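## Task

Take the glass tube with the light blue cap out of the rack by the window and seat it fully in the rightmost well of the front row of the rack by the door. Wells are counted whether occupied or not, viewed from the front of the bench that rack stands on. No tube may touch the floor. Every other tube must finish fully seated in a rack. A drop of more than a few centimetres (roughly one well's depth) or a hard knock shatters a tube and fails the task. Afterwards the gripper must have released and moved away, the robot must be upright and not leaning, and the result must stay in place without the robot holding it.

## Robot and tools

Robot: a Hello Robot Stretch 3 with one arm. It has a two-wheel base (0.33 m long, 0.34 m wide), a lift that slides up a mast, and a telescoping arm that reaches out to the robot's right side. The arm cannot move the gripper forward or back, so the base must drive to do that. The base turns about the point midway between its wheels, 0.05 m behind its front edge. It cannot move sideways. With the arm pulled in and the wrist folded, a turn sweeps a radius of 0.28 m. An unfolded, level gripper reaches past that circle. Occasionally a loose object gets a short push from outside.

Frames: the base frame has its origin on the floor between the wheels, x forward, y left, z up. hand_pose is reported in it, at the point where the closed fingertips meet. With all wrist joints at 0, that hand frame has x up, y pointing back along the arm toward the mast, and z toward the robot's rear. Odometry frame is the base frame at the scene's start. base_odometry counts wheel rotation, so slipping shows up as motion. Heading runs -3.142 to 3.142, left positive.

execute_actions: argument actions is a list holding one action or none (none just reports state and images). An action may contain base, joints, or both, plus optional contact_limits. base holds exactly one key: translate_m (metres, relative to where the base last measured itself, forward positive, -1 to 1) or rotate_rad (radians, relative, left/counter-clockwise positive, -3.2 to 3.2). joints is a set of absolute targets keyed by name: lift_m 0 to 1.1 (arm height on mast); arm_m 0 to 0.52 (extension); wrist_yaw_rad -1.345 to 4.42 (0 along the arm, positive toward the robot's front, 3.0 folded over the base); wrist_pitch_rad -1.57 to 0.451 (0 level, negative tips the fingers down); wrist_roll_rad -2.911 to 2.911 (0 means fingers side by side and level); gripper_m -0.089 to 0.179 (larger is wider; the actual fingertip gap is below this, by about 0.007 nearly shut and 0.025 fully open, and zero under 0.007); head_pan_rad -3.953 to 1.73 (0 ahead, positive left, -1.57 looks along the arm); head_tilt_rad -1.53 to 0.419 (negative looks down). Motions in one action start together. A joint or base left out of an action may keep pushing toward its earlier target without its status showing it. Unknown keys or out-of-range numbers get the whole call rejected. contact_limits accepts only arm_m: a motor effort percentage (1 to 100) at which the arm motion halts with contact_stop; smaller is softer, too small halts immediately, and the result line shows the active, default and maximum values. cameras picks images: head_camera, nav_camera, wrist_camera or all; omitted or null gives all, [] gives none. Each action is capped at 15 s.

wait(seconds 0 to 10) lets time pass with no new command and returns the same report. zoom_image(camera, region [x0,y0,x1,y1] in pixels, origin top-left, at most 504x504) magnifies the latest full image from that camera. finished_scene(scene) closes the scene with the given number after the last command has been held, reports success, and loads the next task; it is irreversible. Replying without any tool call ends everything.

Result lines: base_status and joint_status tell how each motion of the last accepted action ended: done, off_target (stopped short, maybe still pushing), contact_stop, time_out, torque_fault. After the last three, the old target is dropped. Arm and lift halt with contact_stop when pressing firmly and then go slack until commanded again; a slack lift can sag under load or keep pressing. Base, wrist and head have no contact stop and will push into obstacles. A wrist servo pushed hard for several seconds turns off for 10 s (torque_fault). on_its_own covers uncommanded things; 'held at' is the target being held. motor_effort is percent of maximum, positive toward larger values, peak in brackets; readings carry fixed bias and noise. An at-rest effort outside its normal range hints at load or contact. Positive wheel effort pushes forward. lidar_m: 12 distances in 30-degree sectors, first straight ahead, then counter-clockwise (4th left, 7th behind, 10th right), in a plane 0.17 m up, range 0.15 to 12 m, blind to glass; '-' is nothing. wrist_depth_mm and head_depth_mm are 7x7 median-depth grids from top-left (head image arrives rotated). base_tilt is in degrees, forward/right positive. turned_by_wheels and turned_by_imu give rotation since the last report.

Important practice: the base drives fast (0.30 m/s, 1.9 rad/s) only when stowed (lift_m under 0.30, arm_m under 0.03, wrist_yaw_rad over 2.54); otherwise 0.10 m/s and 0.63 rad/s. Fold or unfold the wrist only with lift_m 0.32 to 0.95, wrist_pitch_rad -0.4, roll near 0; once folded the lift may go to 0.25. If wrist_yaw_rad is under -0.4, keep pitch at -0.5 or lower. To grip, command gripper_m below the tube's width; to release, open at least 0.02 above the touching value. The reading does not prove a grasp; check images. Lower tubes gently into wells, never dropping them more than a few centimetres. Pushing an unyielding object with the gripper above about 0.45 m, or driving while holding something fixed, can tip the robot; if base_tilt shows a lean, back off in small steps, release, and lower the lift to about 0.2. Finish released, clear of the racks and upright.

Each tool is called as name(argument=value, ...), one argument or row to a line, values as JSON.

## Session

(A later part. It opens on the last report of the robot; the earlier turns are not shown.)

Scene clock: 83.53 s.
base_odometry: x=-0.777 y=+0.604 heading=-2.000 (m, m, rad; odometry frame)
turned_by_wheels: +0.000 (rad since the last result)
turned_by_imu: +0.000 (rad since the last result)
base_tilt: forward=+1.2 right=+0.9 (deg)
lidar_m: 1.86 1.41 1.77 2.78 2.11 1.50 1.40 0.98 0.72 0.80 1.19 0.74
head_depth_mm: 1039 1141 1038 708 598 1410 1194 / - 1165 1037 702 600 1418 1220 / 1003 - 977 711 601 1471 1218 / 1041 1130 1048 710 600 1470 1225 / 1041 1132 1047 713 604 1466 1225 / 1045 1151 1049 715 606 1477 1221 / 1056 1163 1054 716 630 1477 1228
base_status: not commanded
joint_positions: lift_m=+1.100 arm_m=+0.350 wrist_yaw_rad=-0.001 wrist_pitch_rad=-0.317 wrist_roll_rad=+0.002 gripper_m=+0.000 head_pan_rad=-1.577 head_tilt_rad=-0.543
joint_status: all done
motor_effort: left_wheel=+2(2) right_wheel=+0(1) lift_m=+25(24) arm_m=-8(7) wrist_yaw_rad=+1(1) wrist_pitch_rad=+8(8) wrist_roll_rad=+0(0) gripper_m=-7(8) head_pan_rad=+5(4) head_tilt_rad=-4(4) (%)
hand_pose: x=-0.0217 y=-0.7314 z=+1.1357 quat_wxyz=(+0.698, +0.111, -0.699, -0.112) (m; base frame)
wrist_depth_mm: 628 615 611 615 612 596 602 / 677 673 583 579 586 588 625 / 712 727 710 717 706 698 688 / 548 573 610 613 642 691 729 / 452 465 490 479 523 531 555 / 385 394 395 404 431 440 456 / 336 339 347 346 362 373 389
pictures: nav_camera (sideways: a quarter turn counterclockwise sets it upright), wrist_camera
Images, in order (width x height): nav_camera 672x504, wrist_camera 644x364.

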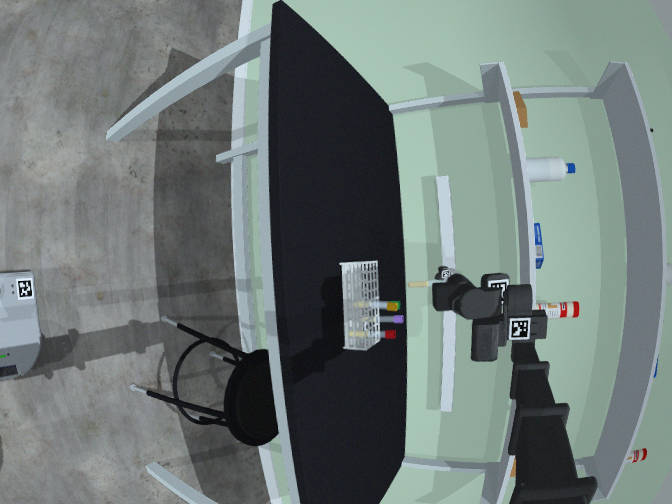

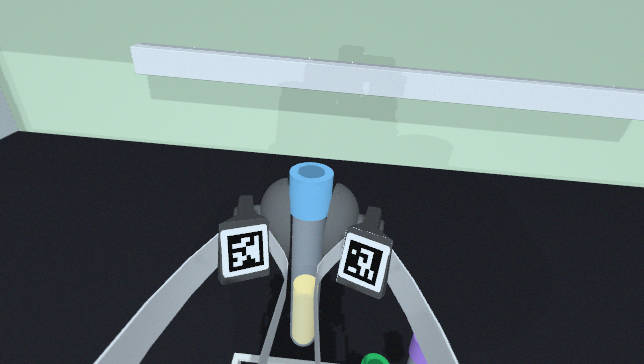

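execute_actions(
  actions=[
    {"joints":{"arm_m":0.0,"head_pan_rad":0,"head_tilt_rad":-0.4}},
  ],
  cameras=[],
)

execute_actions(
  actions=[
    {"base":{"rotate_rad":1.57},"joints":{"lift_m":1.0}},
  ],
  cameras=["head_camera"],
)

execute_actions(
  actions=[
    {"base":{"translate_m":1.0}},
  ],
  cameras=[],
)

execute_actions(
  actions=[
    {"base":{"translate_m":0.9}},
  ],
  cameras=["head_camera","wrist_camera"],
)

Scene clock: 89.20 s.
base_odometry: x=-0.777 y=+0.604 heading=-1.999 (m, m, rad; odometry frame)
turned_by_wheels: +0.000 (rad since the last result)
turned_by_imu: +0.000 (rad since the last result)
base_tilt: forward=+1.2 right=+0.9 (deg)
lidar_m: 1.86 1.41 1.77 2.77 2.11 1.50 1.40 0.97 0.72 0.80 1.18 0.73
head_depth_mm: 1522 1641 1772 1953 2092 1651 1335 / 1530 1642 1797 1962 2059 1653 1341 / 1540 1664 1810 1975 2078 1649 1330 / 1536 1681 1808 1982 2104 1654 1331 / 1550 1699 1826 2013 2102 1651 1334 / 1574 1692 1860 1994 2069 1635 1337 / 1476 1700 1685 1604 1632 1644 1331
base_status: not commanded
joint_positions: lift_m=+1.100 arm_m=+0.002 wrist_yaw_rad=-0.001 wrist_pitch_rad=-0.317 wrist_roll_rad=+0.002 gripper_m=+0.000 head_pan_rad=-0.007 head_tilt_rad=-0.408
joint_status: all done
joint sent to its limit — the command would take arm_m past its lower limit, so that joint was sent only as far as its limit.
motor_effort: left_wheel=+1(2) right_wheel=-2(1) lift_m=+25(25) arm_m=-8(7) wrist_yaw_rad=+1(1) wrist_pitch_rad=+8(8) wrist_roll_rad=+0(0) gripper_m=-8(8) head_pan_rad=+4(65) head_tilt_rad=+4(21) (%)
hand_pose: x=-0.0217 y=-0.3833 z=+1.1357 quat_wxyz=(+0.698, +0.111, -0.699, -0.112) (m; base frame)
wrist_depth_mm: 971 953 920 911 928 922 935 / - 996 - 979 985 980 993 / 731 763 803 833 898 935 977 / 562 571 611 538 621 681 715 / 456 470 493 485 520 537 558 / 387 396 397 403 431 445 456 / - 358 359 358 363 374 387
pictures: none
No camera images: the call's "cameras" was empty. Leave "cameras" out to get every camera's image.

Scene clock: 92.63 s.
base_odometry: x=-0.777 y=+0.604 heading=-0.430 (m, m, rad; odometry frame)
turned_by_wheels: +1.570 (rad since the last result)
turned_by_imu: +1.594 (rad since the last result)
base_tilt: forward=+1.4 right=+1.0 (deg)
lidar_m: 2.77 2.11 1.50 1.40 1.42 0.72 1.14 1.18 0.74 1.86 1.41 1.77
head_depth_mm: 2903 3139 3323 2945 2157 1649 1338 / 2930 3129 3334 3082 2166 1660 1342 / 2913 3178 3411 3146 2149 1658 1336 / 2919 3197 3459 3111 2161 1650 1340 / 2920 3222 3358 2897 2157 1642 1328 / 2999 3237 3496 3118 2148 1648 1335 / 2996 3270 3475 3068 2149 1655 1330
base_status: done
joint_positions: lift_m=+1.000 arm_m=+0.002 wrist_yaw_rad=-0.001 wrist_pitch_rad=-0.317 wrist_roll_rad=+0.002 gripper_m=+0.000 head_pan_rad=-0.007 head_tilt_rad=-0.408
joint_status: all done
motor_effort: left_wheel=-2(7) right_wheel=+2(6) lift_m=+16(22) arm_m=-8(7) wrist_yaw_rad=+1(1) wrist_pitch_rad=+8(8) wrist_roll_rad=+0(0) gripper_m=-8(7) head_pan_rad=+5(5) head_tilt_rad=+4(3) (%)
hand_pose: x=-0.0217 y=-0.3833 z=+1.0362 quat_wxyz=(+0.698, +0.112, -0.699, -0.112) (m; base frame)
wrist_depth_mm: - - - - - - - / - - - - - - - / - - - - - - - / - - - - - - - / - - - - - - - / - - - - - - - / - - - - - - -
pictures: head_camera (sideways: a quarter turn clockwise sets it upright)
Images, in order (width x height): head_camera 896x504.

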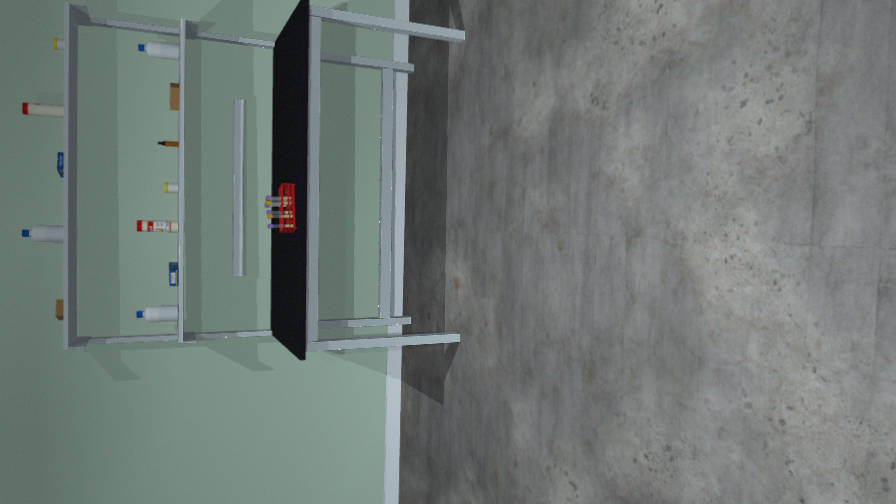

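Scene clock: 103.57 s.
base_odometry: x=+0.132 y=+0.187 heading=-0.430 (m, m, rad; odometry frame)
turned_by_wheels: +0.000 (rad since the last result)
turned_by_imu: +0.004 (rad since the last result)
base_tilt: forward=+1.2 right=+0.9 (deg)
lidar_m: 2.38 1.79 1.54 1.48 1.52 1.64 1.79 1.60 1.30 1.25 1.30 1.76
head_depth_mm: 2070 2184 2335 2626 2167 1643 1328 / 2081 2235 2268 2615 2172 1652 1330 / 2087 2227 2289 2629 2167 1647 1333 / 2110 2229 2291 2641 2174 1651 1339 / 2126 2251 2310 2609 2141 1650 1329 / 2084 2279 2405 2625 2078 1658 1333 / 2124 2309 2512 2727 2158 1637 1334
base_status: done
joint_positions: lift_m=+1.000 arm_m=+0.002 wrist_yaw_rad=-0.001 wrist_pitch_rad=-0.317 wrist_roll_rad=+0.002 gripper_m=+0.000 head_pan_rad=-0.007 head_tilt_rad=-0.408
joint_status: not commanded
motor_effort: left_wheel=-3(4) right_wheel=+3(5) lift_m=+16(16) arm_m=-8(8) wrist_yaw_rad=+1(1) wrist_pitch_rad=+8(8) wrist_roll_rad=+0(0) gripper_m=-8(7) head_pan_rad=+5(5) head_tilt_rad=+4(5) (%)
hand_pose: x=-0.0217 y=-0.3833 z=+1.0362 quat_wxyz=(+0.698, +0.112, -0.699, -0.112) (m; base frame)
wrist_depth_mm: - - - - - - - / - - - - - - - / - - - - - - - / - - - - - - - / - - - - - - - / - - - - - - - / - - - - - - -
pictures: none
No camera images: the call's "cameras" was empty. Leave "cameras" out to get every camera's image.

Scene clock: 113.53 s.
base_odometry: x=+0.950 y=-0.188 heading=-0.430 (m, m, rad; odometry frame)
turned_by_wheels: +0.000 (rad since the last result)
turned_by_imu: +0.003 (rad since the last result)
base_tilt: forward=+1.2 right=+0.9 (deg)
lidar_m: 1.47 0.97 1.99 1.49 1.54 2.07 2.47 1.78 1.29 1.25 1.20 1.20
head_depth_mm: 1299 1388 1502 1296 983 1650 1342 / 1320 1404 1504 1304 989 1643 1336 / 1323 1394 1507 1300 981 1655 1330 / 1330 1399 1510 1292 973 1668 1342 / 1340 1412 1525 1296 984 1643 1325 / 1343 1424 1579 1293 975 1648 1329 / 1343 1318 1560 1286 981 1650 1334
base_status: done
joint_positions: lift_m=+1.000 arm_m=+0.002 wrist_yaw_rad=-0.001 wrist_pitch_rad=-0.317 wrist_roll_rad=+0.002 gripper_m=+0.000 head_pan_rad=-0.007 head_tilt_rad=-0.408
joint_status: not commanded
motor_effort: left_wheel=-3(6) right_wheel=+2(7) lift_m=+16(16) arm_m=-7(7) wrist_yaw_rad=+1(1) wrist_pitch_rad=+8(8) wrist_roll_rad=+0(0) gripper_m=-7(7) head_pan_rad=+5(5) head_tilt_rad=+4(4) (%)
hand_pose: x=-0.0217 y=-0.3833 z=+1.0362 quat_wxyz=(+0.698, +0.112, -0.699, -0.112) (m; base frame)
wrist_depth_mm: - - - - - - - / - - 999 - - - - / - - - - - - - / - - - - - - - / - - - - - - - / - - - - - - - / - - - - - - -
pictures: head_camera (sideways: a quarter turn clockwise sets it upright), wrist_camera
Images, in order (width x height): head_camera 896x504, wrist_camera 644x364.

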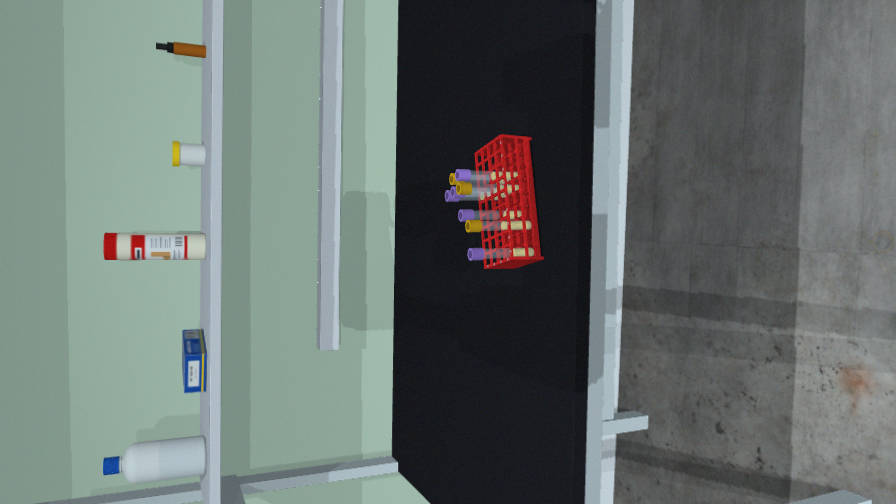

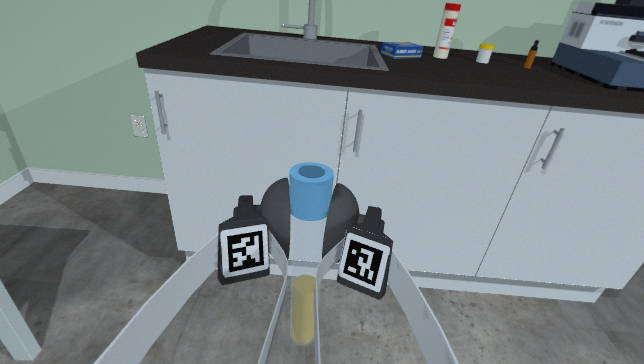

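execute_actions(
  actions=[
    {"base":{"translate_m":0.42}},
  ],
  cameras=[],
)

execute_actions(
  actions=[
    {"base":{"rotate_rad":1.57},"joints":{"head_pan_rad":-1.57,"head_tilt_rad":-0.6}},
  ],
  cameras=[],
)

execute_actions(
  actions=[
    {"base":{"translate_m":-0.18}},
  ],
)

Scene clock: 119.63 s.
base_odometry: x=+1.332 y=-0.363 heading=-0.430 (m, m, rad; odometry frame)
turned_by_wheels: +0.000 (rad since the last result)
turned_by_imu: +0.002 (rad since the last result)
base_tilt: forward=+1.3 right=+0.9 (deg)
lidar_m: 1.05 1.08 0.67 1.87 1.56 2.24 2.88 1.77 1.29 1.24 0.95 1.10
head_depth_mm: 945 1002 1111 1179 901 688 553 / 954 992 1105 1190 899 635 555 / 957 1013 1113 1195 898 625 554 / 945 828 1115 1204 892 615 555 / 971 1025 1122 1211 893 685 555 / 975 1018 1138 1224 895 685 553 / 979 1024 1154 1212 889 684 552
base_status: done
joint_positions: lift_m=+1.000 arm_m=+0.002 wrist_yaw_rad=-0.001 wrist_pitch_rad=-0.317 wrist_roll_rad=+0.002 gripper_m=+0.000 head_pan_rad=-0.007 head_tilt_rad=-0.408
joint_status: not commanded
motor_effort: left_wheel=-2(4) right_wheel=+1(6) lift_m=+16(16) arm_m=-7(8) wrist_yaw_rad=+1(1) wrist_pitch_rad=+8(8) wrist_roll_rad=+0(0) gripper_m=-8(8) head_pan_rad=+5(4) head_tilt_rad=+4(5) (%)
hand_pose: x=-0.0217 y=-0.3833 z=+1.0362 quat_wxyz=(+0.698, +0.112, -0.699, -0.112) (m; base frame)
wrist_depth_mm: - - - - - - - / - - - - - - - / - - - - - - - / 644 - - - - - - / 571 - - - - - - / - - - - - - - / - - - - - - -
pictures: none
No camera images: the call's "cameras" was empty. Leave "cameras" out to get every camera's image.

Scene clock: 123.07 s.
base_odometry: x=+1.332 y=-0.363 heading=+1.140 (m, m, rad; odometry frame)
turned_by_wheels: +1.570 (rad since the last result)
turned_by_imu: +1.594 (rad since the last result)
base_tilt: forward=+1.3 right=+1.0 (deg)
lidar_m: 1.85 1.56 2.24 2.88 1.77 1.30 1.24 0.95 1.10 1.05 1.08 0.66
head_depth_mm: 922 1048 1145 951 - - - / 914 1052 1155 1040 - - - / 927 1060 1164 - - - - / 760 1064 1173 922 671 616 1200 / 945 1071 1180 921 715 618 1205 / 816 1086 1188 929 715 618 1195 / 938 1099 1202 931 719 621 1198
base_status: done
joint_positions: lift_m=+1.000 arm_m=+0.002 wrist_yaw_rad=-0.001 wrist_pitch_rad=-0.317 wrist_roll_rad=+0.002 gripper_m=+0.000 head_pan_rad=-1.563 head_tilt_rad=-0.592
joint_status: all done
motor_effort: left_wheel=-2(8) right_wheel=+2(5) lift_m=+15(16) arm_m=-8(8) wrist_yaw_rad=+1(1) wrist_pitch_rad=+8(8) wrist_roll_rad=+0(0) gripper_m=-7(7) head_pan_rad=-4(64) head_tilt_rad=-5(24) (%)
hand_pose: x=-0.0217 y=-0.3833 z=+1.0362 quat_wxyz=(+0.698, +0.112, -0.699, -0.112) (m; base frame)
wrist_depth_mm: 876 861 877 864 872 845 820 / 924 957 928 896 894 873 882 / - 863 934 972 957 962 940 / 649 666 701 717 747 799 834 / 524 552 562 547 612 614 650 / 448 466 436 388 503 520 521 / 388 396 388 378 413 442 449
pictures: none
No camera images: the call's "cameras" was empty. Leave "cameras" out to get every camera's image.

Scene clock: 125.80 s.
base_odometry: x=+1.257 y=-0.526 heading=+1.140 (m, m, rad; odometry frame)
turned_by_wheels: +0.000 (rad since the last result)
turned_by_imu: +0.000 (rad since the last result)
base_tilt: forward=+1.2 right=+0.9 (deg)
lidar_m: 1.84 1.74 2.37 3.13 1.51 1.11 1.06 0.79 1.11 1.06 1.09 0.82
head_depth_mm: 920 1047 1150 951 - - - / 917 1052 1155 1043 - - - / 930 1058 1164 - - - - / 921 1060 1174 920 681 617 1201 / 944 1066 1182 926 662 616 1194 / 775 1078 1195 927 656 618 1196 / 959 1087 1204 927 696 617 1201
base_status: done
joint_positions: lift_m=+1.000 arm_m=+0.002 wrist_yaw_rad=-0.001 wrist_pitch_rad=-0.317 wrist_roll_rad=+0.002 gripper_m=+0.000 head_pan_rad=-1.563 head_tilt_rad=-0.592
joint_status: not commanded
motor_effort: left_wheel=-1(8) right_wheel=+2(4) lift_m=+15(15) arm_m=-8(7) wrist_yaw_rad=+1(1) wrist_pitch_rad=+8(8) wrist_roll_rad=+0(0) gripper_m=-7(7) head_pan_rad=-5(4) head_tilt_rad=-5(5) (%)
hand_pose: x=-0.0217 y=-0.3833 z=+1.0362 quat_wxyz=(+0.698, +0.112, -0.699, -0.112) (m; base frame)
wrist_depth_mm: 884 847 849 864 831 835 834 / 945 940 919 880 912 902 902 / 848 872 911 953 957 976 962 / 639 669 708 712 756 786 882 / 527 543 569 563 606 638 647 / 419 392 440 471 495 520 530 / 370 378 399 406 424 437 449
pictures: head_camera (sideways: a quarter turn clockwise sets it upright), nav_camera (sideways: a quarter turn counterclockwise sets it upright), wrist_camera
Images, in order (width x height): head_camera 896x504, nav_camera 672x504, wrist_camera 644x364.

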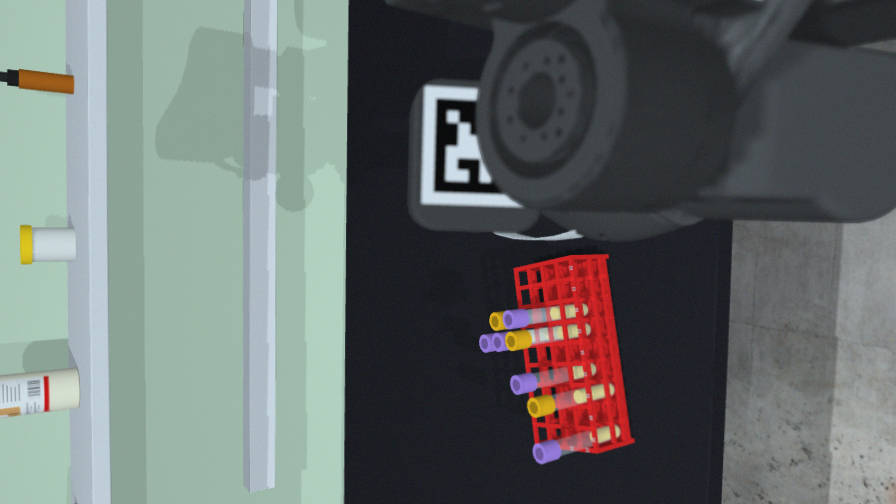

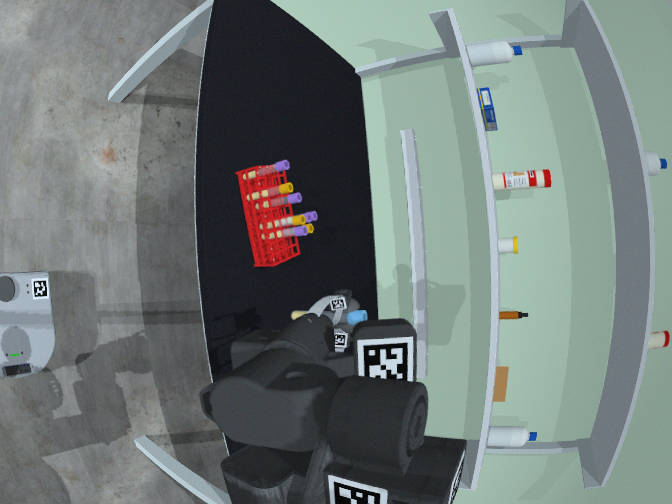

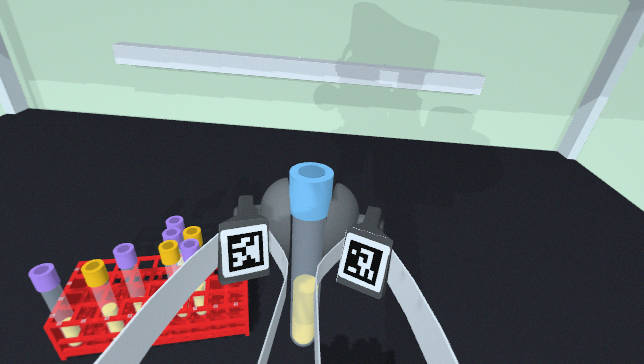

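zoom_image(
  camera="head_camera",
  region=[470, 240, 650, 470],
)

Region (470, 240, 650, 470) of head_camera's 896x504 image, scaled by 2.191, with more detail than that image has; it fills the left 394 columns of this view, and the rest is white.

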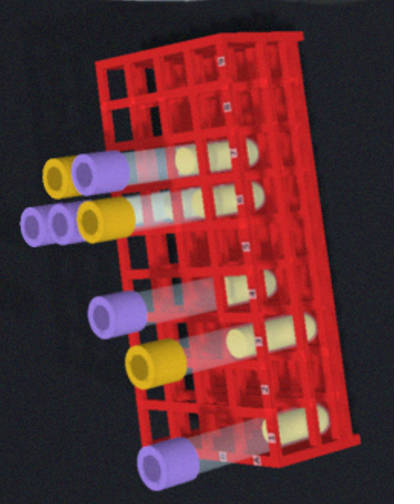

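execute_actions(
  actions=[
    {"base":{"translate_m":0.06},"joints":{"lift_m":0.94,"arm_m":0.10}},
  ],
  cameras=["head_camera","wrist_camera"],
)

Scene clock: 128.77 s.
base_odometry: x=+1.282 y=-0.472 heading=+1.140 (m, m, rad; odometry frame)
turned_by_wheels: +0.000 (rad since the last result)
turned_by_imu: +0.000 (rad since the last result)
base_tilt: forward=+1.3 right=+1.0 (deg)
lidar_m: 1.86 1.68 2.32 2.87 1.60 1.17 1.12 0.84 1.11 1.06 1.09 0.77
head_depth_mm: 907 1053 1157 - - 1308 1197 / 921 1058 1151 1018 - 1306 1194 / 918 1055 1160 - - 1316 1200 / 935 1065 1166 922 664 617 1200 / 778 1073 1182 925 655 618 1192 / 952 1075 1190 929 687 618 1198 / 947 1095 1197 929 718 619 1203
base_status: done
joint_positions: lift_m=+0.940 arm_m=+0.100 wrist_yaw_rad=-0.001 wrist_pitch_rad=-0.318 wrist_roll_rad=+0.002 gripper_m=+0.000 head_pan_rad=-1.563 head_tilt_rad=-0.592
joint_status: all done
motor_effort: left_wheel=-2(4) right_wheel=+2(7) lift_m=+16(16) arm_m=+6(5) wrist_yaw_rad=+1(1) wrist_pitch_rad=+9(9) wrist_roll_rad=+0(0) gripper_m=-7(8) head_pan_rad=-5(4) head_tilt_rad=-5(5) (%)
hand_pose: x=-0.0217 y=-0.4804 z=+0.9761 quat_wxyz=(+0.698, +0.112, -0.699, -0.112) (m; base frame)
wrist_depth_mm: 778 764 744 748 750 759 747 / 858 849 840 837 816 773 789 / 698 748 781 813 862 837 854 / 543 568 587 611 635 666 696 / 448 454 477 471 506 526 548 / 380 383 328 393 418 433 445 / 265 279 297 336 355 365 377
pictures: head_camera (sideways: a quarter turn clockwise sets it upright), wrist_camera
Images, in order (width x height): head_camera 896x504, wrist_camera 644x364.

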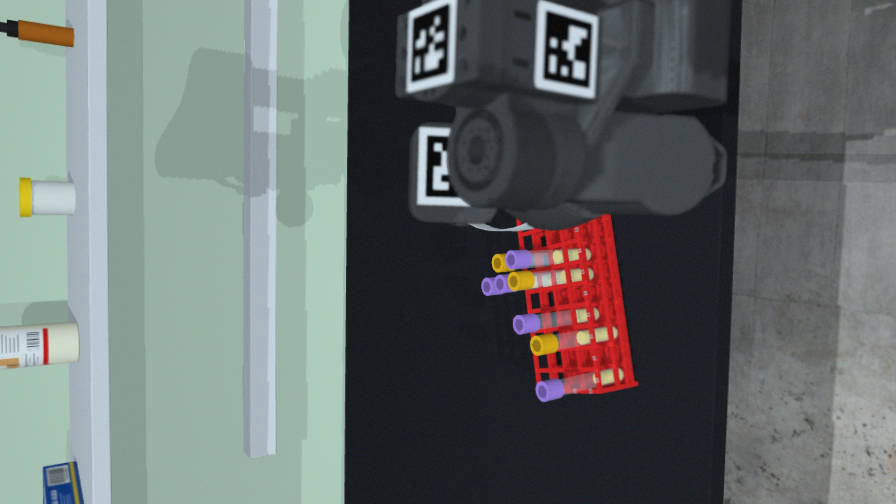

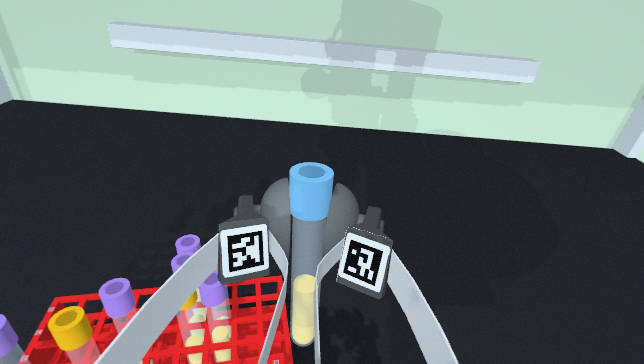

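execute_actions(
  actions=[
    {"base":{"translate_m":-0.11},"joints":{"wrist_yaw_rad":0.55,"arm_m":0.17}},
  ],
  cameras=["head_camera","wrist_camera"],
)

Scene clock: 133.17 s.
base_odometry: x=+1.236 y=-0.572 heading=+1.140 (m, m, rad; odometry frame)
turned_by_wheels: +0.000 (rad since the last result)
turned_by_imu: +0.000 (rad since the last result)
base_tilt: forward=+1.3 right=+0.9 (deg)
lidar_m: 1.85 1.78 2.42 3.16 1.45 1.05 1.01 0.75 1.11 1.06 1.09 0.86
head_depth_mm: 916 1043 1155 - 687 613 1194 / 915 1055 1160 - 672 614 1195 / 933 1059 1169 - 668 617 1202 / 927 1062 1180 - 694 616 1197 / 935 1069 1186 867 678 617 1202 / 935 1076 1186 922 663 618 1197 / 945 1082 1203 929 657 635 1206
base_status: done
joint_positions: lift_m=+0.940 arm_m=+0.170 wrist_yaw_rad=+0.548 wrist_pitch_rad=-0.318 wrist_roll_rad=+0.002 gripper_m=+0.000 head_pan_rad=-1.563 head_tilt_rad=-0.592
joint_status: all done
motor_effort: left_wheel=-1(9) right_wheel=+3(3) lift_m=+16(16) arm_m=+6(3) wrist_yaw_rad=+3(3) wrist_pitch_rad=+9(8) wrist_roll_rad=+0(0) gripper_m=-8(7) head_pan_rad=-5(5) head_tilt_rad=-4(4) (%)
hand_pose: x=+0.1013 y=-0.5160 z=+0.9761 quat_wxyz=(+0.702, +0.297, -0.642, +0.081) (m; base frame)
wrist_depth_mm: - - 973 843 723 637 581 / - - - 911 733 632 570 / 743 730 770 806 794 714 623 / 542 562 589 608 639 665 656 / 444 457 480 465 506 524 541 / 372 300 260 393 419 428 442 / 322 294 290 321 357 367 374
pictures: head_camera (sideways: a quarter turn clockwise sets it upright), wrist_camera
Images, in order (width x height): head_camera 896x504, wrist_camera 644x364.

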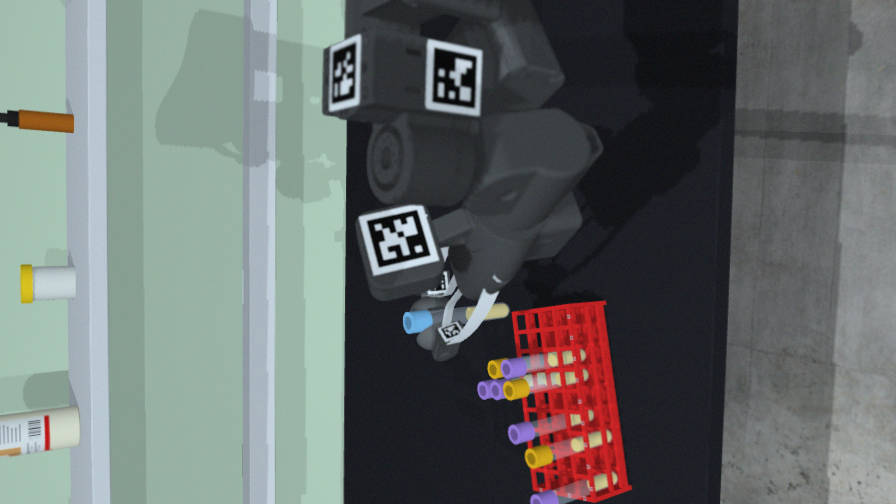

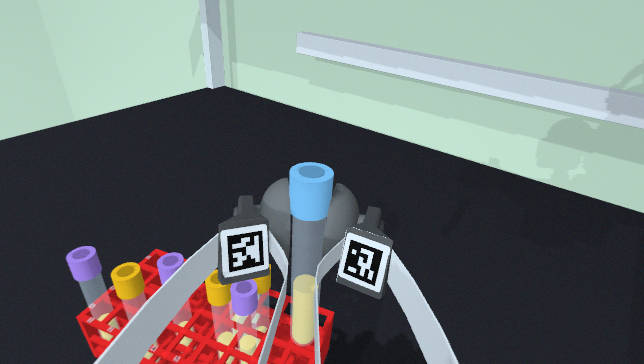

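zoom_image(
  camera="head_camera",
  region=[390, 280, 630, 400],
)

Region (390, 280, 630, 400) of head_camera's 896x504 image, scaled by 2.100, with more detail than that image has.

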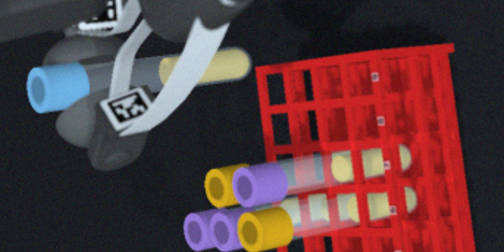

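execute_actions(
  actions=[
    {"base":{"translate_m":0.014},"joints":{"arm_m":0.192}},
  ],
  cameras=[],
)

execute_actions(
  actions=[
    {"joints":{"lift_m":0.875}},
  ],
  cameras=["head_camera","wrist_camera"],
)

zoom_image(
  camera="head_camera",
  region=[430, 260, 630, 380],
)

Scene clock: 136.07 s.
base_odometry: x=+1.242 y=-0.559 heading=+1.140 (m, m, rad; odometry frame)
turned_by_wheels: +0.000 (rad since the last result)
turned_by_imu: +0.000 (rad since the last result)
base_tilt: forward=+1.2 right=+0.9 (deg)
lidar_m: 1.85 1.77 2.40 2.85 1.46 1.06 1.03 0.76 1.11 1.06 1.09 0.85
head_depth_mm: 914 1047 1140 - 711 613 1194 / 911 1053 1156 - 691 615 1194 / 933 1060 1182 - 691 614 1192 / 924 1056 1186 - 705 615 1200 / 942 1073 1180 853 673 617 1201 / 785 1084 1192 925 664 618 1205 / 952 1085 1201 929 656 636 1201
base_status: done
joint_positions: lift_m=+0.940 arm_m=+0.192 wrist_yaw_rad=+0.548 wrist_pitch_rad=-0.318 wrist_roll_rad=+0.002 gripper_m=+0.000 head_pan_rad=-1.563 head_tilt_rad=-0.592
joint_status: all done
motor_effort: left_wheel=-2(4) right_wheel=+3(8) lift_m=+15(16) arm_m=+5(7) wrist_yaw_rad=+2(3) wrist_pitch_rad=+8(9) wrist_roll_rad=+1(0) gripper_m=-9(7) head_pan_rad=-5(5) head_tilt_rad=-5(4) (%)
hand_pose: x=+0.1014 y=-0.5379 z=+0.9761 quat_wxyz=(+0.702, +0.297, -0.642, +0.081) (m; base frame)
wrist_depth_mm: - - 937 797 707 625 549 / - - 992 901 692 608 560 / - 724 765 801 789 694 602 / 548 561 585 609 635 669 632 / 447 458 479 470 508 520 538 / 359 329 247 392 418 435 438 / 321 271 267 332 357 366 375
pictures: none
No camera images: the call's "cameras" was empty. Leave "cameras" out to get every camera's image.

Scene clock: 137.50 s.
base_odometry: x=+1.242 y=-0.559 heading=+1.140 (m, m, rad; odometry frame)
turned_by_wheels: +0.000 (rad since the last result)
turned_by_imu: +0.000 (rad since the last result)
base_tilt: forward=+1.2 right=+0.9 (deg)
lidar_m: 1.85 1.77 2.40 2.84 1.46 1.06 1.03 0.76 1.11 1.06 1.09 0.85
head_depth_mm: 918 1050 1150 990 666 614 1195 / 916 1055 1149 995 651 614 1197 / 930 1058 1160 993 - 616 1195 / 924 1062 1171 1004 673 617 1195 / 944 1071 1180 958 672 617 1197 / 785 1079 1193 921 664 619 1197 / 955 1085 1206 933 657 637 1197
base_status: not commanded
joint_positions: lift_m=+0.875 arm_m=+0.192 wrist_yaw_rad=+0.548 wrist_pitch_rad=-0.318 wrist_roll_rad=+0.002 gripper_m=+0.000 head_pan_rad=-1.563 head_tilt_rad=-0.592
joint_status: all done
motor_effort: left_wheel=-1(1) right_wheel=+2(3) lift_m=+15(16) arm_m=+5(6) wrist_yaw_rad=+2(2) wrist_pitch_rad=+9(8) wrist_roll_rad=+0(0) gripper_m=-8(8) head_pan_rad=-5(5) head_tilt_rad=-5(4) (%)
hand_pose: x=+0.1014 y=-0.5379 z=+0.9111 quat_wxyz=(+0.702, +0.297, -0.642, +0.081) (m; base frame)
wrist_depth_mm: - - 925 804 657 589 546 / - - 881 861 757 655 559 / 554 582 614 647 691 663 605 / 432 450 465 474 503 531 551 / 211 268 212 371 405 410 433 / 243 252 247 257 335 346 355 / 248 225 222 251 284 292 298
pictures: head_camera (sideways: a quarter turn clockwise sets it upright), wrist_camera
Images, in order (width x height): head_camera 896x504, wrist_camera 644x364.

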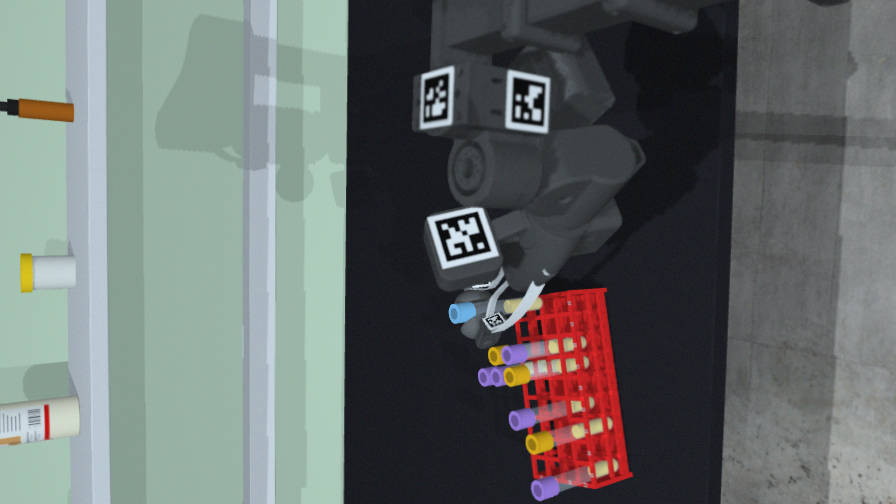

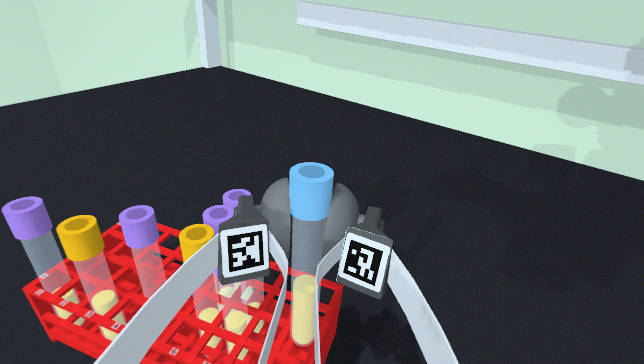

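Region (430, 260, 630, 380) of head_camera's 896x504 image, scaled by 2.520, with more detail than that image has; it fills the top 302 rows of this view, and the rest is white.

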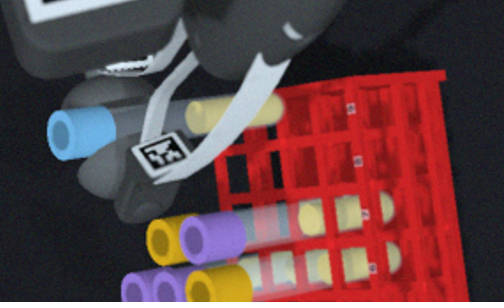

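execute_actions(
  actions=[
    {"joints":{"lift_m":0.852}},
  ],
  cameras=["head_camera","wrist_camera"],
)

zoom_image(
  camera="head_camera",
  region=[460, 270, 620, 370],
)

zoom_image(
  camera="wrist_camera",
  region=[220, 250, 400, 364],
)

Scene clock: 139.30 s.
base_odometry: x=+1.242 y=-0.559 heading=+1.140 (m, m, rad; odometry frame)
turned_by_wheels: +0.000 (rad since the last result)
turned_by_imu: +0.000 (rad since the last result)
base_tilt: forward=+1.3 right=+1.0 (deg)
lidar_m: 1.85 1.77 2.41 2.84 1.47 1.07 1.02 0.76 1.11 1.06 1.09 0.85
head_depth_mm: 917 1051 1141 975 - 631 1193 / 914 1054 1153 993 - 615 1198 / 929 1059 1158 956 - 615 1195 / 923 1064 1168 980 672 617 1196 / 946 1069 1182 942 675 618 1197 / 788 1077 1185 926 665 618 1199 / 956 1086 1198 926 654 637 1204
base_status: not commanded
joint_positions: lift_m=+0.852 arm_m=+0.192 wrist_yaw_rad=+0.549 wrist_pitch_rad=-0.318 wrist_roll_rad=+0.002 gripper_m=+0.000 head_pan_rad=-1.563 head_tilt_rad=-0.592
joint_status: all done
motor_effort: left_wheel=-1(1) right_wheel=+2(2) lift_m=+15(17) arm_m=+6(6) wrist_yaw_rad=+1(2) wrist_pitch_rad=+9(9) wrist_roll_rad=+0(0) gripper_m=-9(8) head_pan_rad=-5(5) head_tilt_rad=-5(5) (%)
hand_pose: x=+0.1016 y=-0.5378 z=+0.8881 quat_wxyz=(+0.702, +0.297, -0.642, +0.081) (m; base frame)
wrist_depth_mm: - - 954 827 652 573 519 / - 751 815 833 745 653 580 / 505 527 555 583 631 667 606 / 395 398 221 437 455 480 504 / 244 259 182 338 367 378 393 / 229 221 216 228 304 313 318 / 232 218 202 228 258 263 271
pictures: head_camera (sideways: a quarter turn clockwise sets it upright), wrist_camera
Images, in order (width x height): head_camera 896x504, wrist_camera 644x364.

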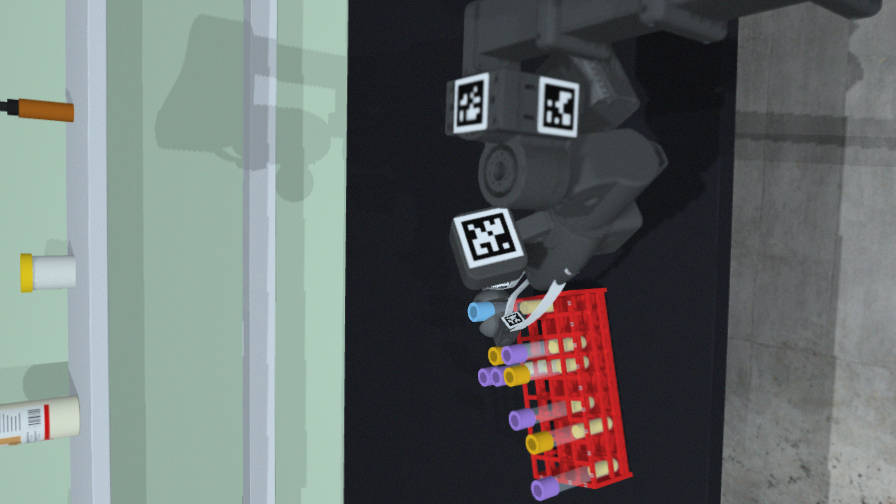

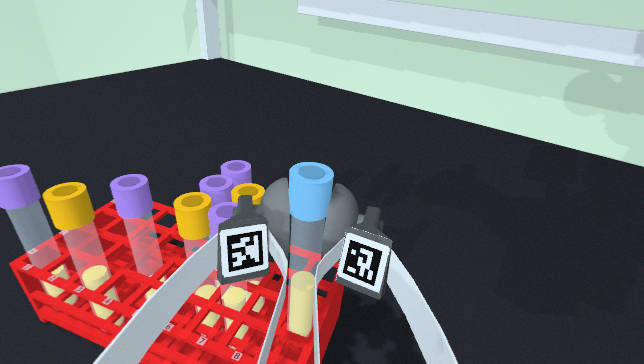

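Region (460, 270, 620, 370) of head_camera's 896x504 image, scaled by 3.150, with more detail than that image has; it fills the top 315 rows of this view, and the rest is white.

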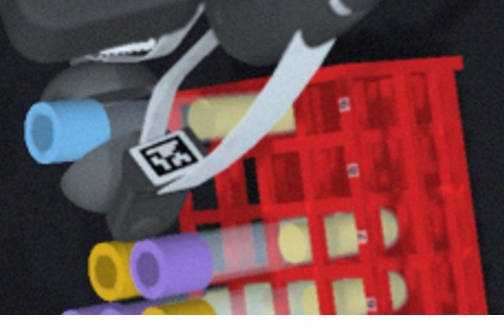

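Region (220, 250, 400, 364) of wrist_camera's 644x364 image, scaled by 2.800; it fills the top 319 rows of this view, and the rest is white.

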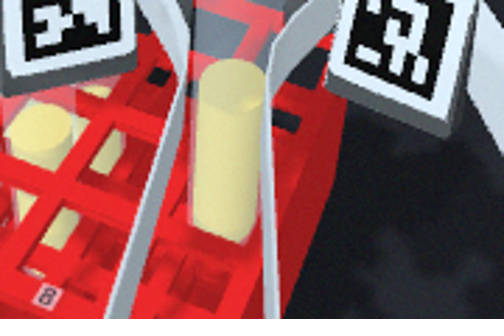

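execute_actions(
  actions=[
    {"joints":{"lift_m":0.88}},
  ],
  cameras=[],
)

execute_actions(
  actions=[
    {"joints":{"arm_m":0.166}},
  ],
  cameras=["head_camera","wrist_camera"],
)

zoom_image(
  camera="head_camera",
  region=[460, 270, 620, 370],
)

Scene clock: 141.80 s.
base_odometry: x=+1.242 y=-0.559 heading=+1.140 (m, m, rad; odometry frame)
turned_by_wheels: +0.000 (rad since the last result)
turned_by_imu: +0.000 (rad since the last result)
base_tilt: forward=+1.3 right=+0.9 (deg)
lidar_m: 1.85 1.77 2.40 2.85 1.46 1.06 1.03 0.76 1.10 1.06 1.09 0.85
head_depth_mm: 914 1046 1152 992 666 613 1195 / 916 1056 1151 - 661 614 1194 / 931 1055 1162 1001 - 615 1196 / 923 1060 1166 1008 673 616 1198 / 947 1073 1176 961 672 617 1198 / 783 1079 1190 923 663 620 1201 / 955 1083 1206 930 659 636 1205
base_status: not commanded
joint_positions: lift_m=+0.880 arm_m=+0.192 wrist_yaw_rad=+0.549 wrist_pitch_rad=-0.318 wrist_roll_rad=+0.002 gripper_m=+0.000 head_pan_rad=-1.563 head_tilt_rad=-0.592
joint_status: all done
motor_effort: left_wheel=-2(1) right_wheel=+2(2) lift_m=+25(27) arm_m=+6(6) wrist_yaw_rad=+1(1) wrist_pitch_rad=+8(9) wrist_roll_rad=+0(0) gripper_m=-8(8) head_pan_rad=-5(4) head_tilt_rad=-5(5) (%)
hand_pose: x=+0.1016 y=-0.5378 z=+0.9155 quat_wxyz=(+0.702, +0.297, -0.642, +0.081) (m; base frame)
wrist_depth_mm: - - 947 817 663 600 545 / - - 901 868 744 651 538 / 567 590 625 648 699 674 610 / 445 452 479 491 512 534 569 / 213 281 216 381 409 421 441 / 248 254 252 262 338 350 359 / 250 229 224 257 285 296 303
pictures: none
No camera images: the call's "cameras" was empty. Leave "cameras" out to get every camera's image.

Scene clock: 142.93 s.
base_odometry: x=+1.242 y=-0.559 heading=+1.140 (m, m, rad; odometry frame)
turned_by_wheels: +0.000 (rad since the last result)
turned_by_imu: +0.000 (rad since the last result)
base_tilt: forward=+1.3 right=+1.0 (deg)
lidar_m: 1.85 1.77 2.40 2.84 1.47 1.07 1.02 0.76 1.11 1.06 1.09 0.85
head_depth_mm: 921 1052 1156 995 - 613 1200 / 913 1055 1151 993 - 615 1195 / 936 1058 1160 959 - 607 1198 / 924 1060 1174 1002 671 617 1193 / 944 1066 1184 964 674 619 1200 / 783 1078 1190 923 664 618 1206 / 957 1083 1197 925 657 638 1202
base_status: not commanded
joint_positions: lift_m=+0.880 arm_m=+0.166 wrist_yaw_rad=+0.549 wrist_pitch_rad=-0.318 wrist_roll_rad=+0.002 gripper_m=+0.000 head_pan_rad=-1.563 head_tilt_rad=-0.592
joint_status: all done
motor_effort: left_wheel=-2(1) right_wheel=+3(2) lift_m=+25(25) arm_m=-7(9) wrist_yaw_rad=+1(1) wrist_pitch_rad=+9(8) wrist_roll_rad=+0(0) gripper_m=-8(8) head_pan_rad=-5(4) head_tilt_rad=-5(5) (%)
hand_pose: x=+0.1016 y=-0.5127 z=+0.9155 quat_wxyz=(+0.702, +0.297, -0.642, +0.081) (m; base frame)
wrist_depth_mm: - - - 834 675 615 566 / - - 903 886 785 674 553 / 566 592 621 651 689 694 624 / 436 452 468 483 512 537 562 / 355 272 279 380 411 426 442 / 293 257 250 259 339 347 359 / 264 258 244 243 289 295 305
pictures: head_camera (sideways: a quarter turn clockwise sets it upright), wrist_camera
Images, in order (width x height): head_camera 896x504, wrist_camera 644x364.

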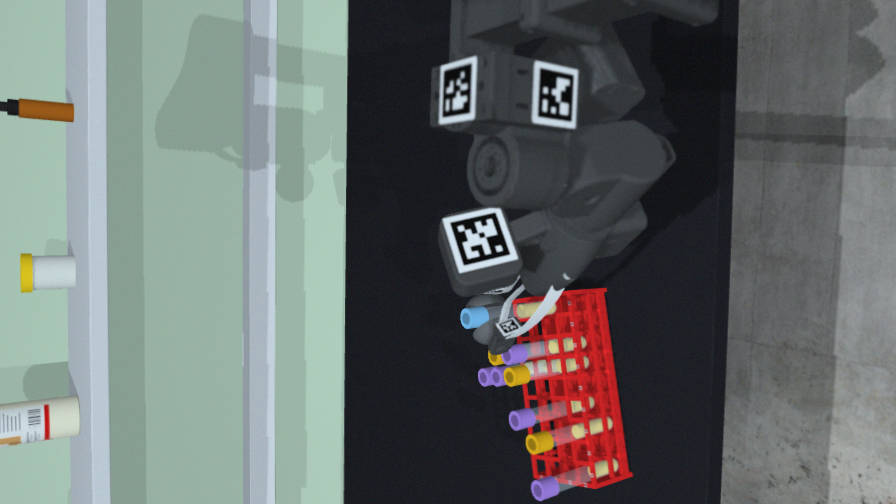

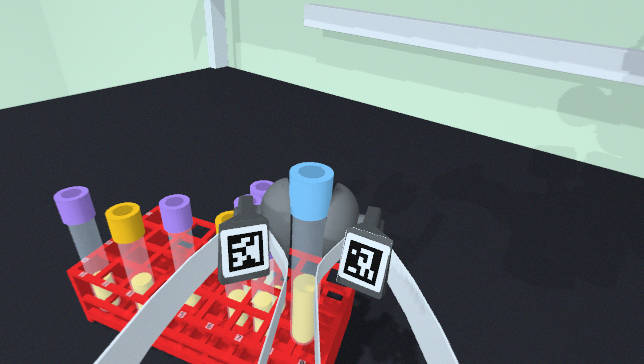

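Region (460, 270, 620, 370) of head_camera's 896x504 image, scaled by 3.150, with more detail than that image has; it fills the top 315 rows of this view, and the rest is white.

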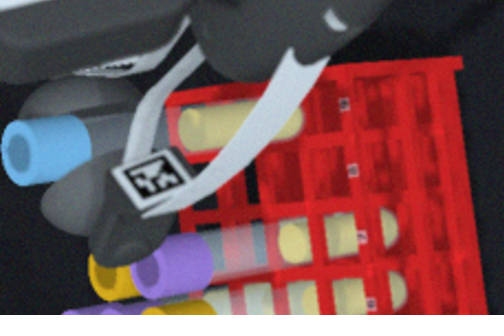

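execute_actions(
  actions=[
    {"joints":{"lift_m":0.862}},
  ],
  cameras=["head_camera","wrist_camera"],
)

zoom_image(
  camera="head_camera",
  region=[480, 270, 620, 350],
)

zoom_image(
  camera="wrist_camera",
  region=[220, 250, 400, 364],
)

Scene clock: 144.87 s.
base_odometry: x=+1.242 y=-0.559 heading=+1.140 (m, m, rad; odometry frame)
turned_by_wheels: +0.000 (rad since the last result)
turned_by_imu: +0.000 (rad since the last result)
base_tilt: forward=+1.3 right=+0.9 (deg)
lidar_m: 1.85 1.77 2.39 2.85 1.47 1.06 1.03 0.76 1.11 1.06 1.09 0.85
head_depth_mm: 916 1045 1151 953 - 612 1191 / 918 1054 1152 956 - 607 1194 / 930 1064 1164 936 - 598 1194 / 921 1057 1172 960 - 617 1197 / 945 1067 1182 925 673 618 1199 / 784 1075 1201 923 662 619 1205 / 954 1084 1197 929 658 636 1199
base_status: not commanded
joint_positions: lift_m=+0.862 arm_m=+0.166 wrist_yaw_rad=+0.549 wrist_pitch_rad=-0.318 wrist_roll_rad=+0.002 gripper_m=+0.000 head_pan_rad=-1.563 head_tilt_rad=-0.592
joint_status: all done
motor_effort: left_wheel=-1(1) right_wheel=+2(2) lift_m=+15(22) arm_m=-8(7) wrist_yaw_rad=+1(2) wrist_pitch_rad=+8(8) wrist_roll_rad=+0(0) gripper_m=-8(8) head_pan_rad=-5(5) head_tilt_rad=-5(6) (%)
hand_pose: x=+0.1016 y=-0.5127 z=+0.8981 quat_wxyz=(+0.702, +0.297, -0.642, +0.081) (m; base frame)
wrist_depth_mm: - - 992 834 667 604 546 / - 817 833 872 781 671 599 / 541 555 574 617 651 672 620 / 387 404 405 448 478 507 526 / 335 271 276 338 382 394 408 / 275 244 228 251 317 326 335 / 245 245 230 234 268 275 284
pictures: head_camera (sideways: a quarter turn clockwise sets it upright), wrist_camera
Images, in order (width x height): head_camera 896x504, wrist_camera 644x364.

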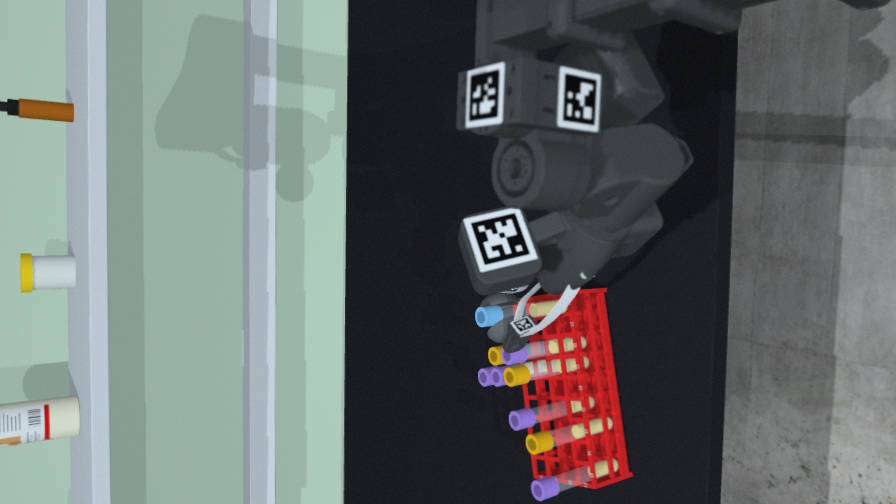

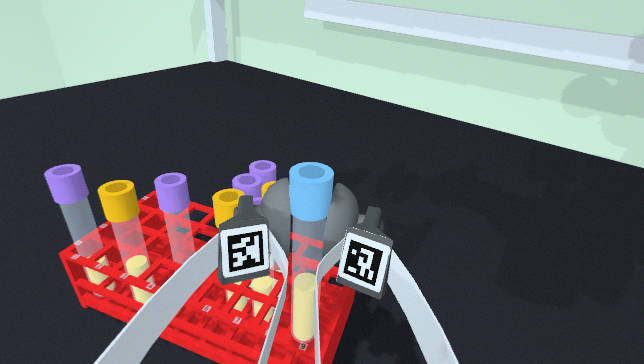

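Region (480, 270, 620, 350) of head_camera's 896x504 image, scaled by 3.600, with more detail than that image has; it fills the top 288 rows of this view, and the rest is white.

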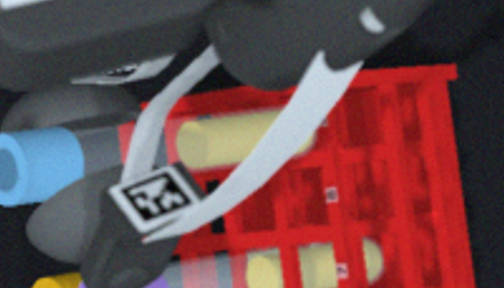

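Region (220, 250, 400, 364) of wrist_camera's 644x364 image, scaled by 2.800; it fills the top 319 rows of this view, and the rest is white.

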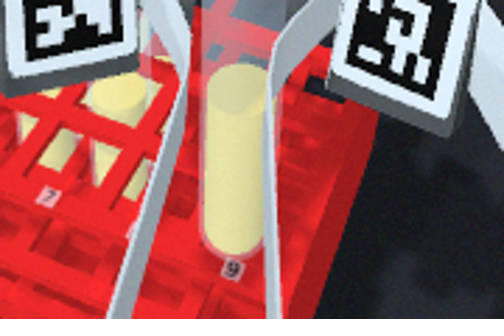

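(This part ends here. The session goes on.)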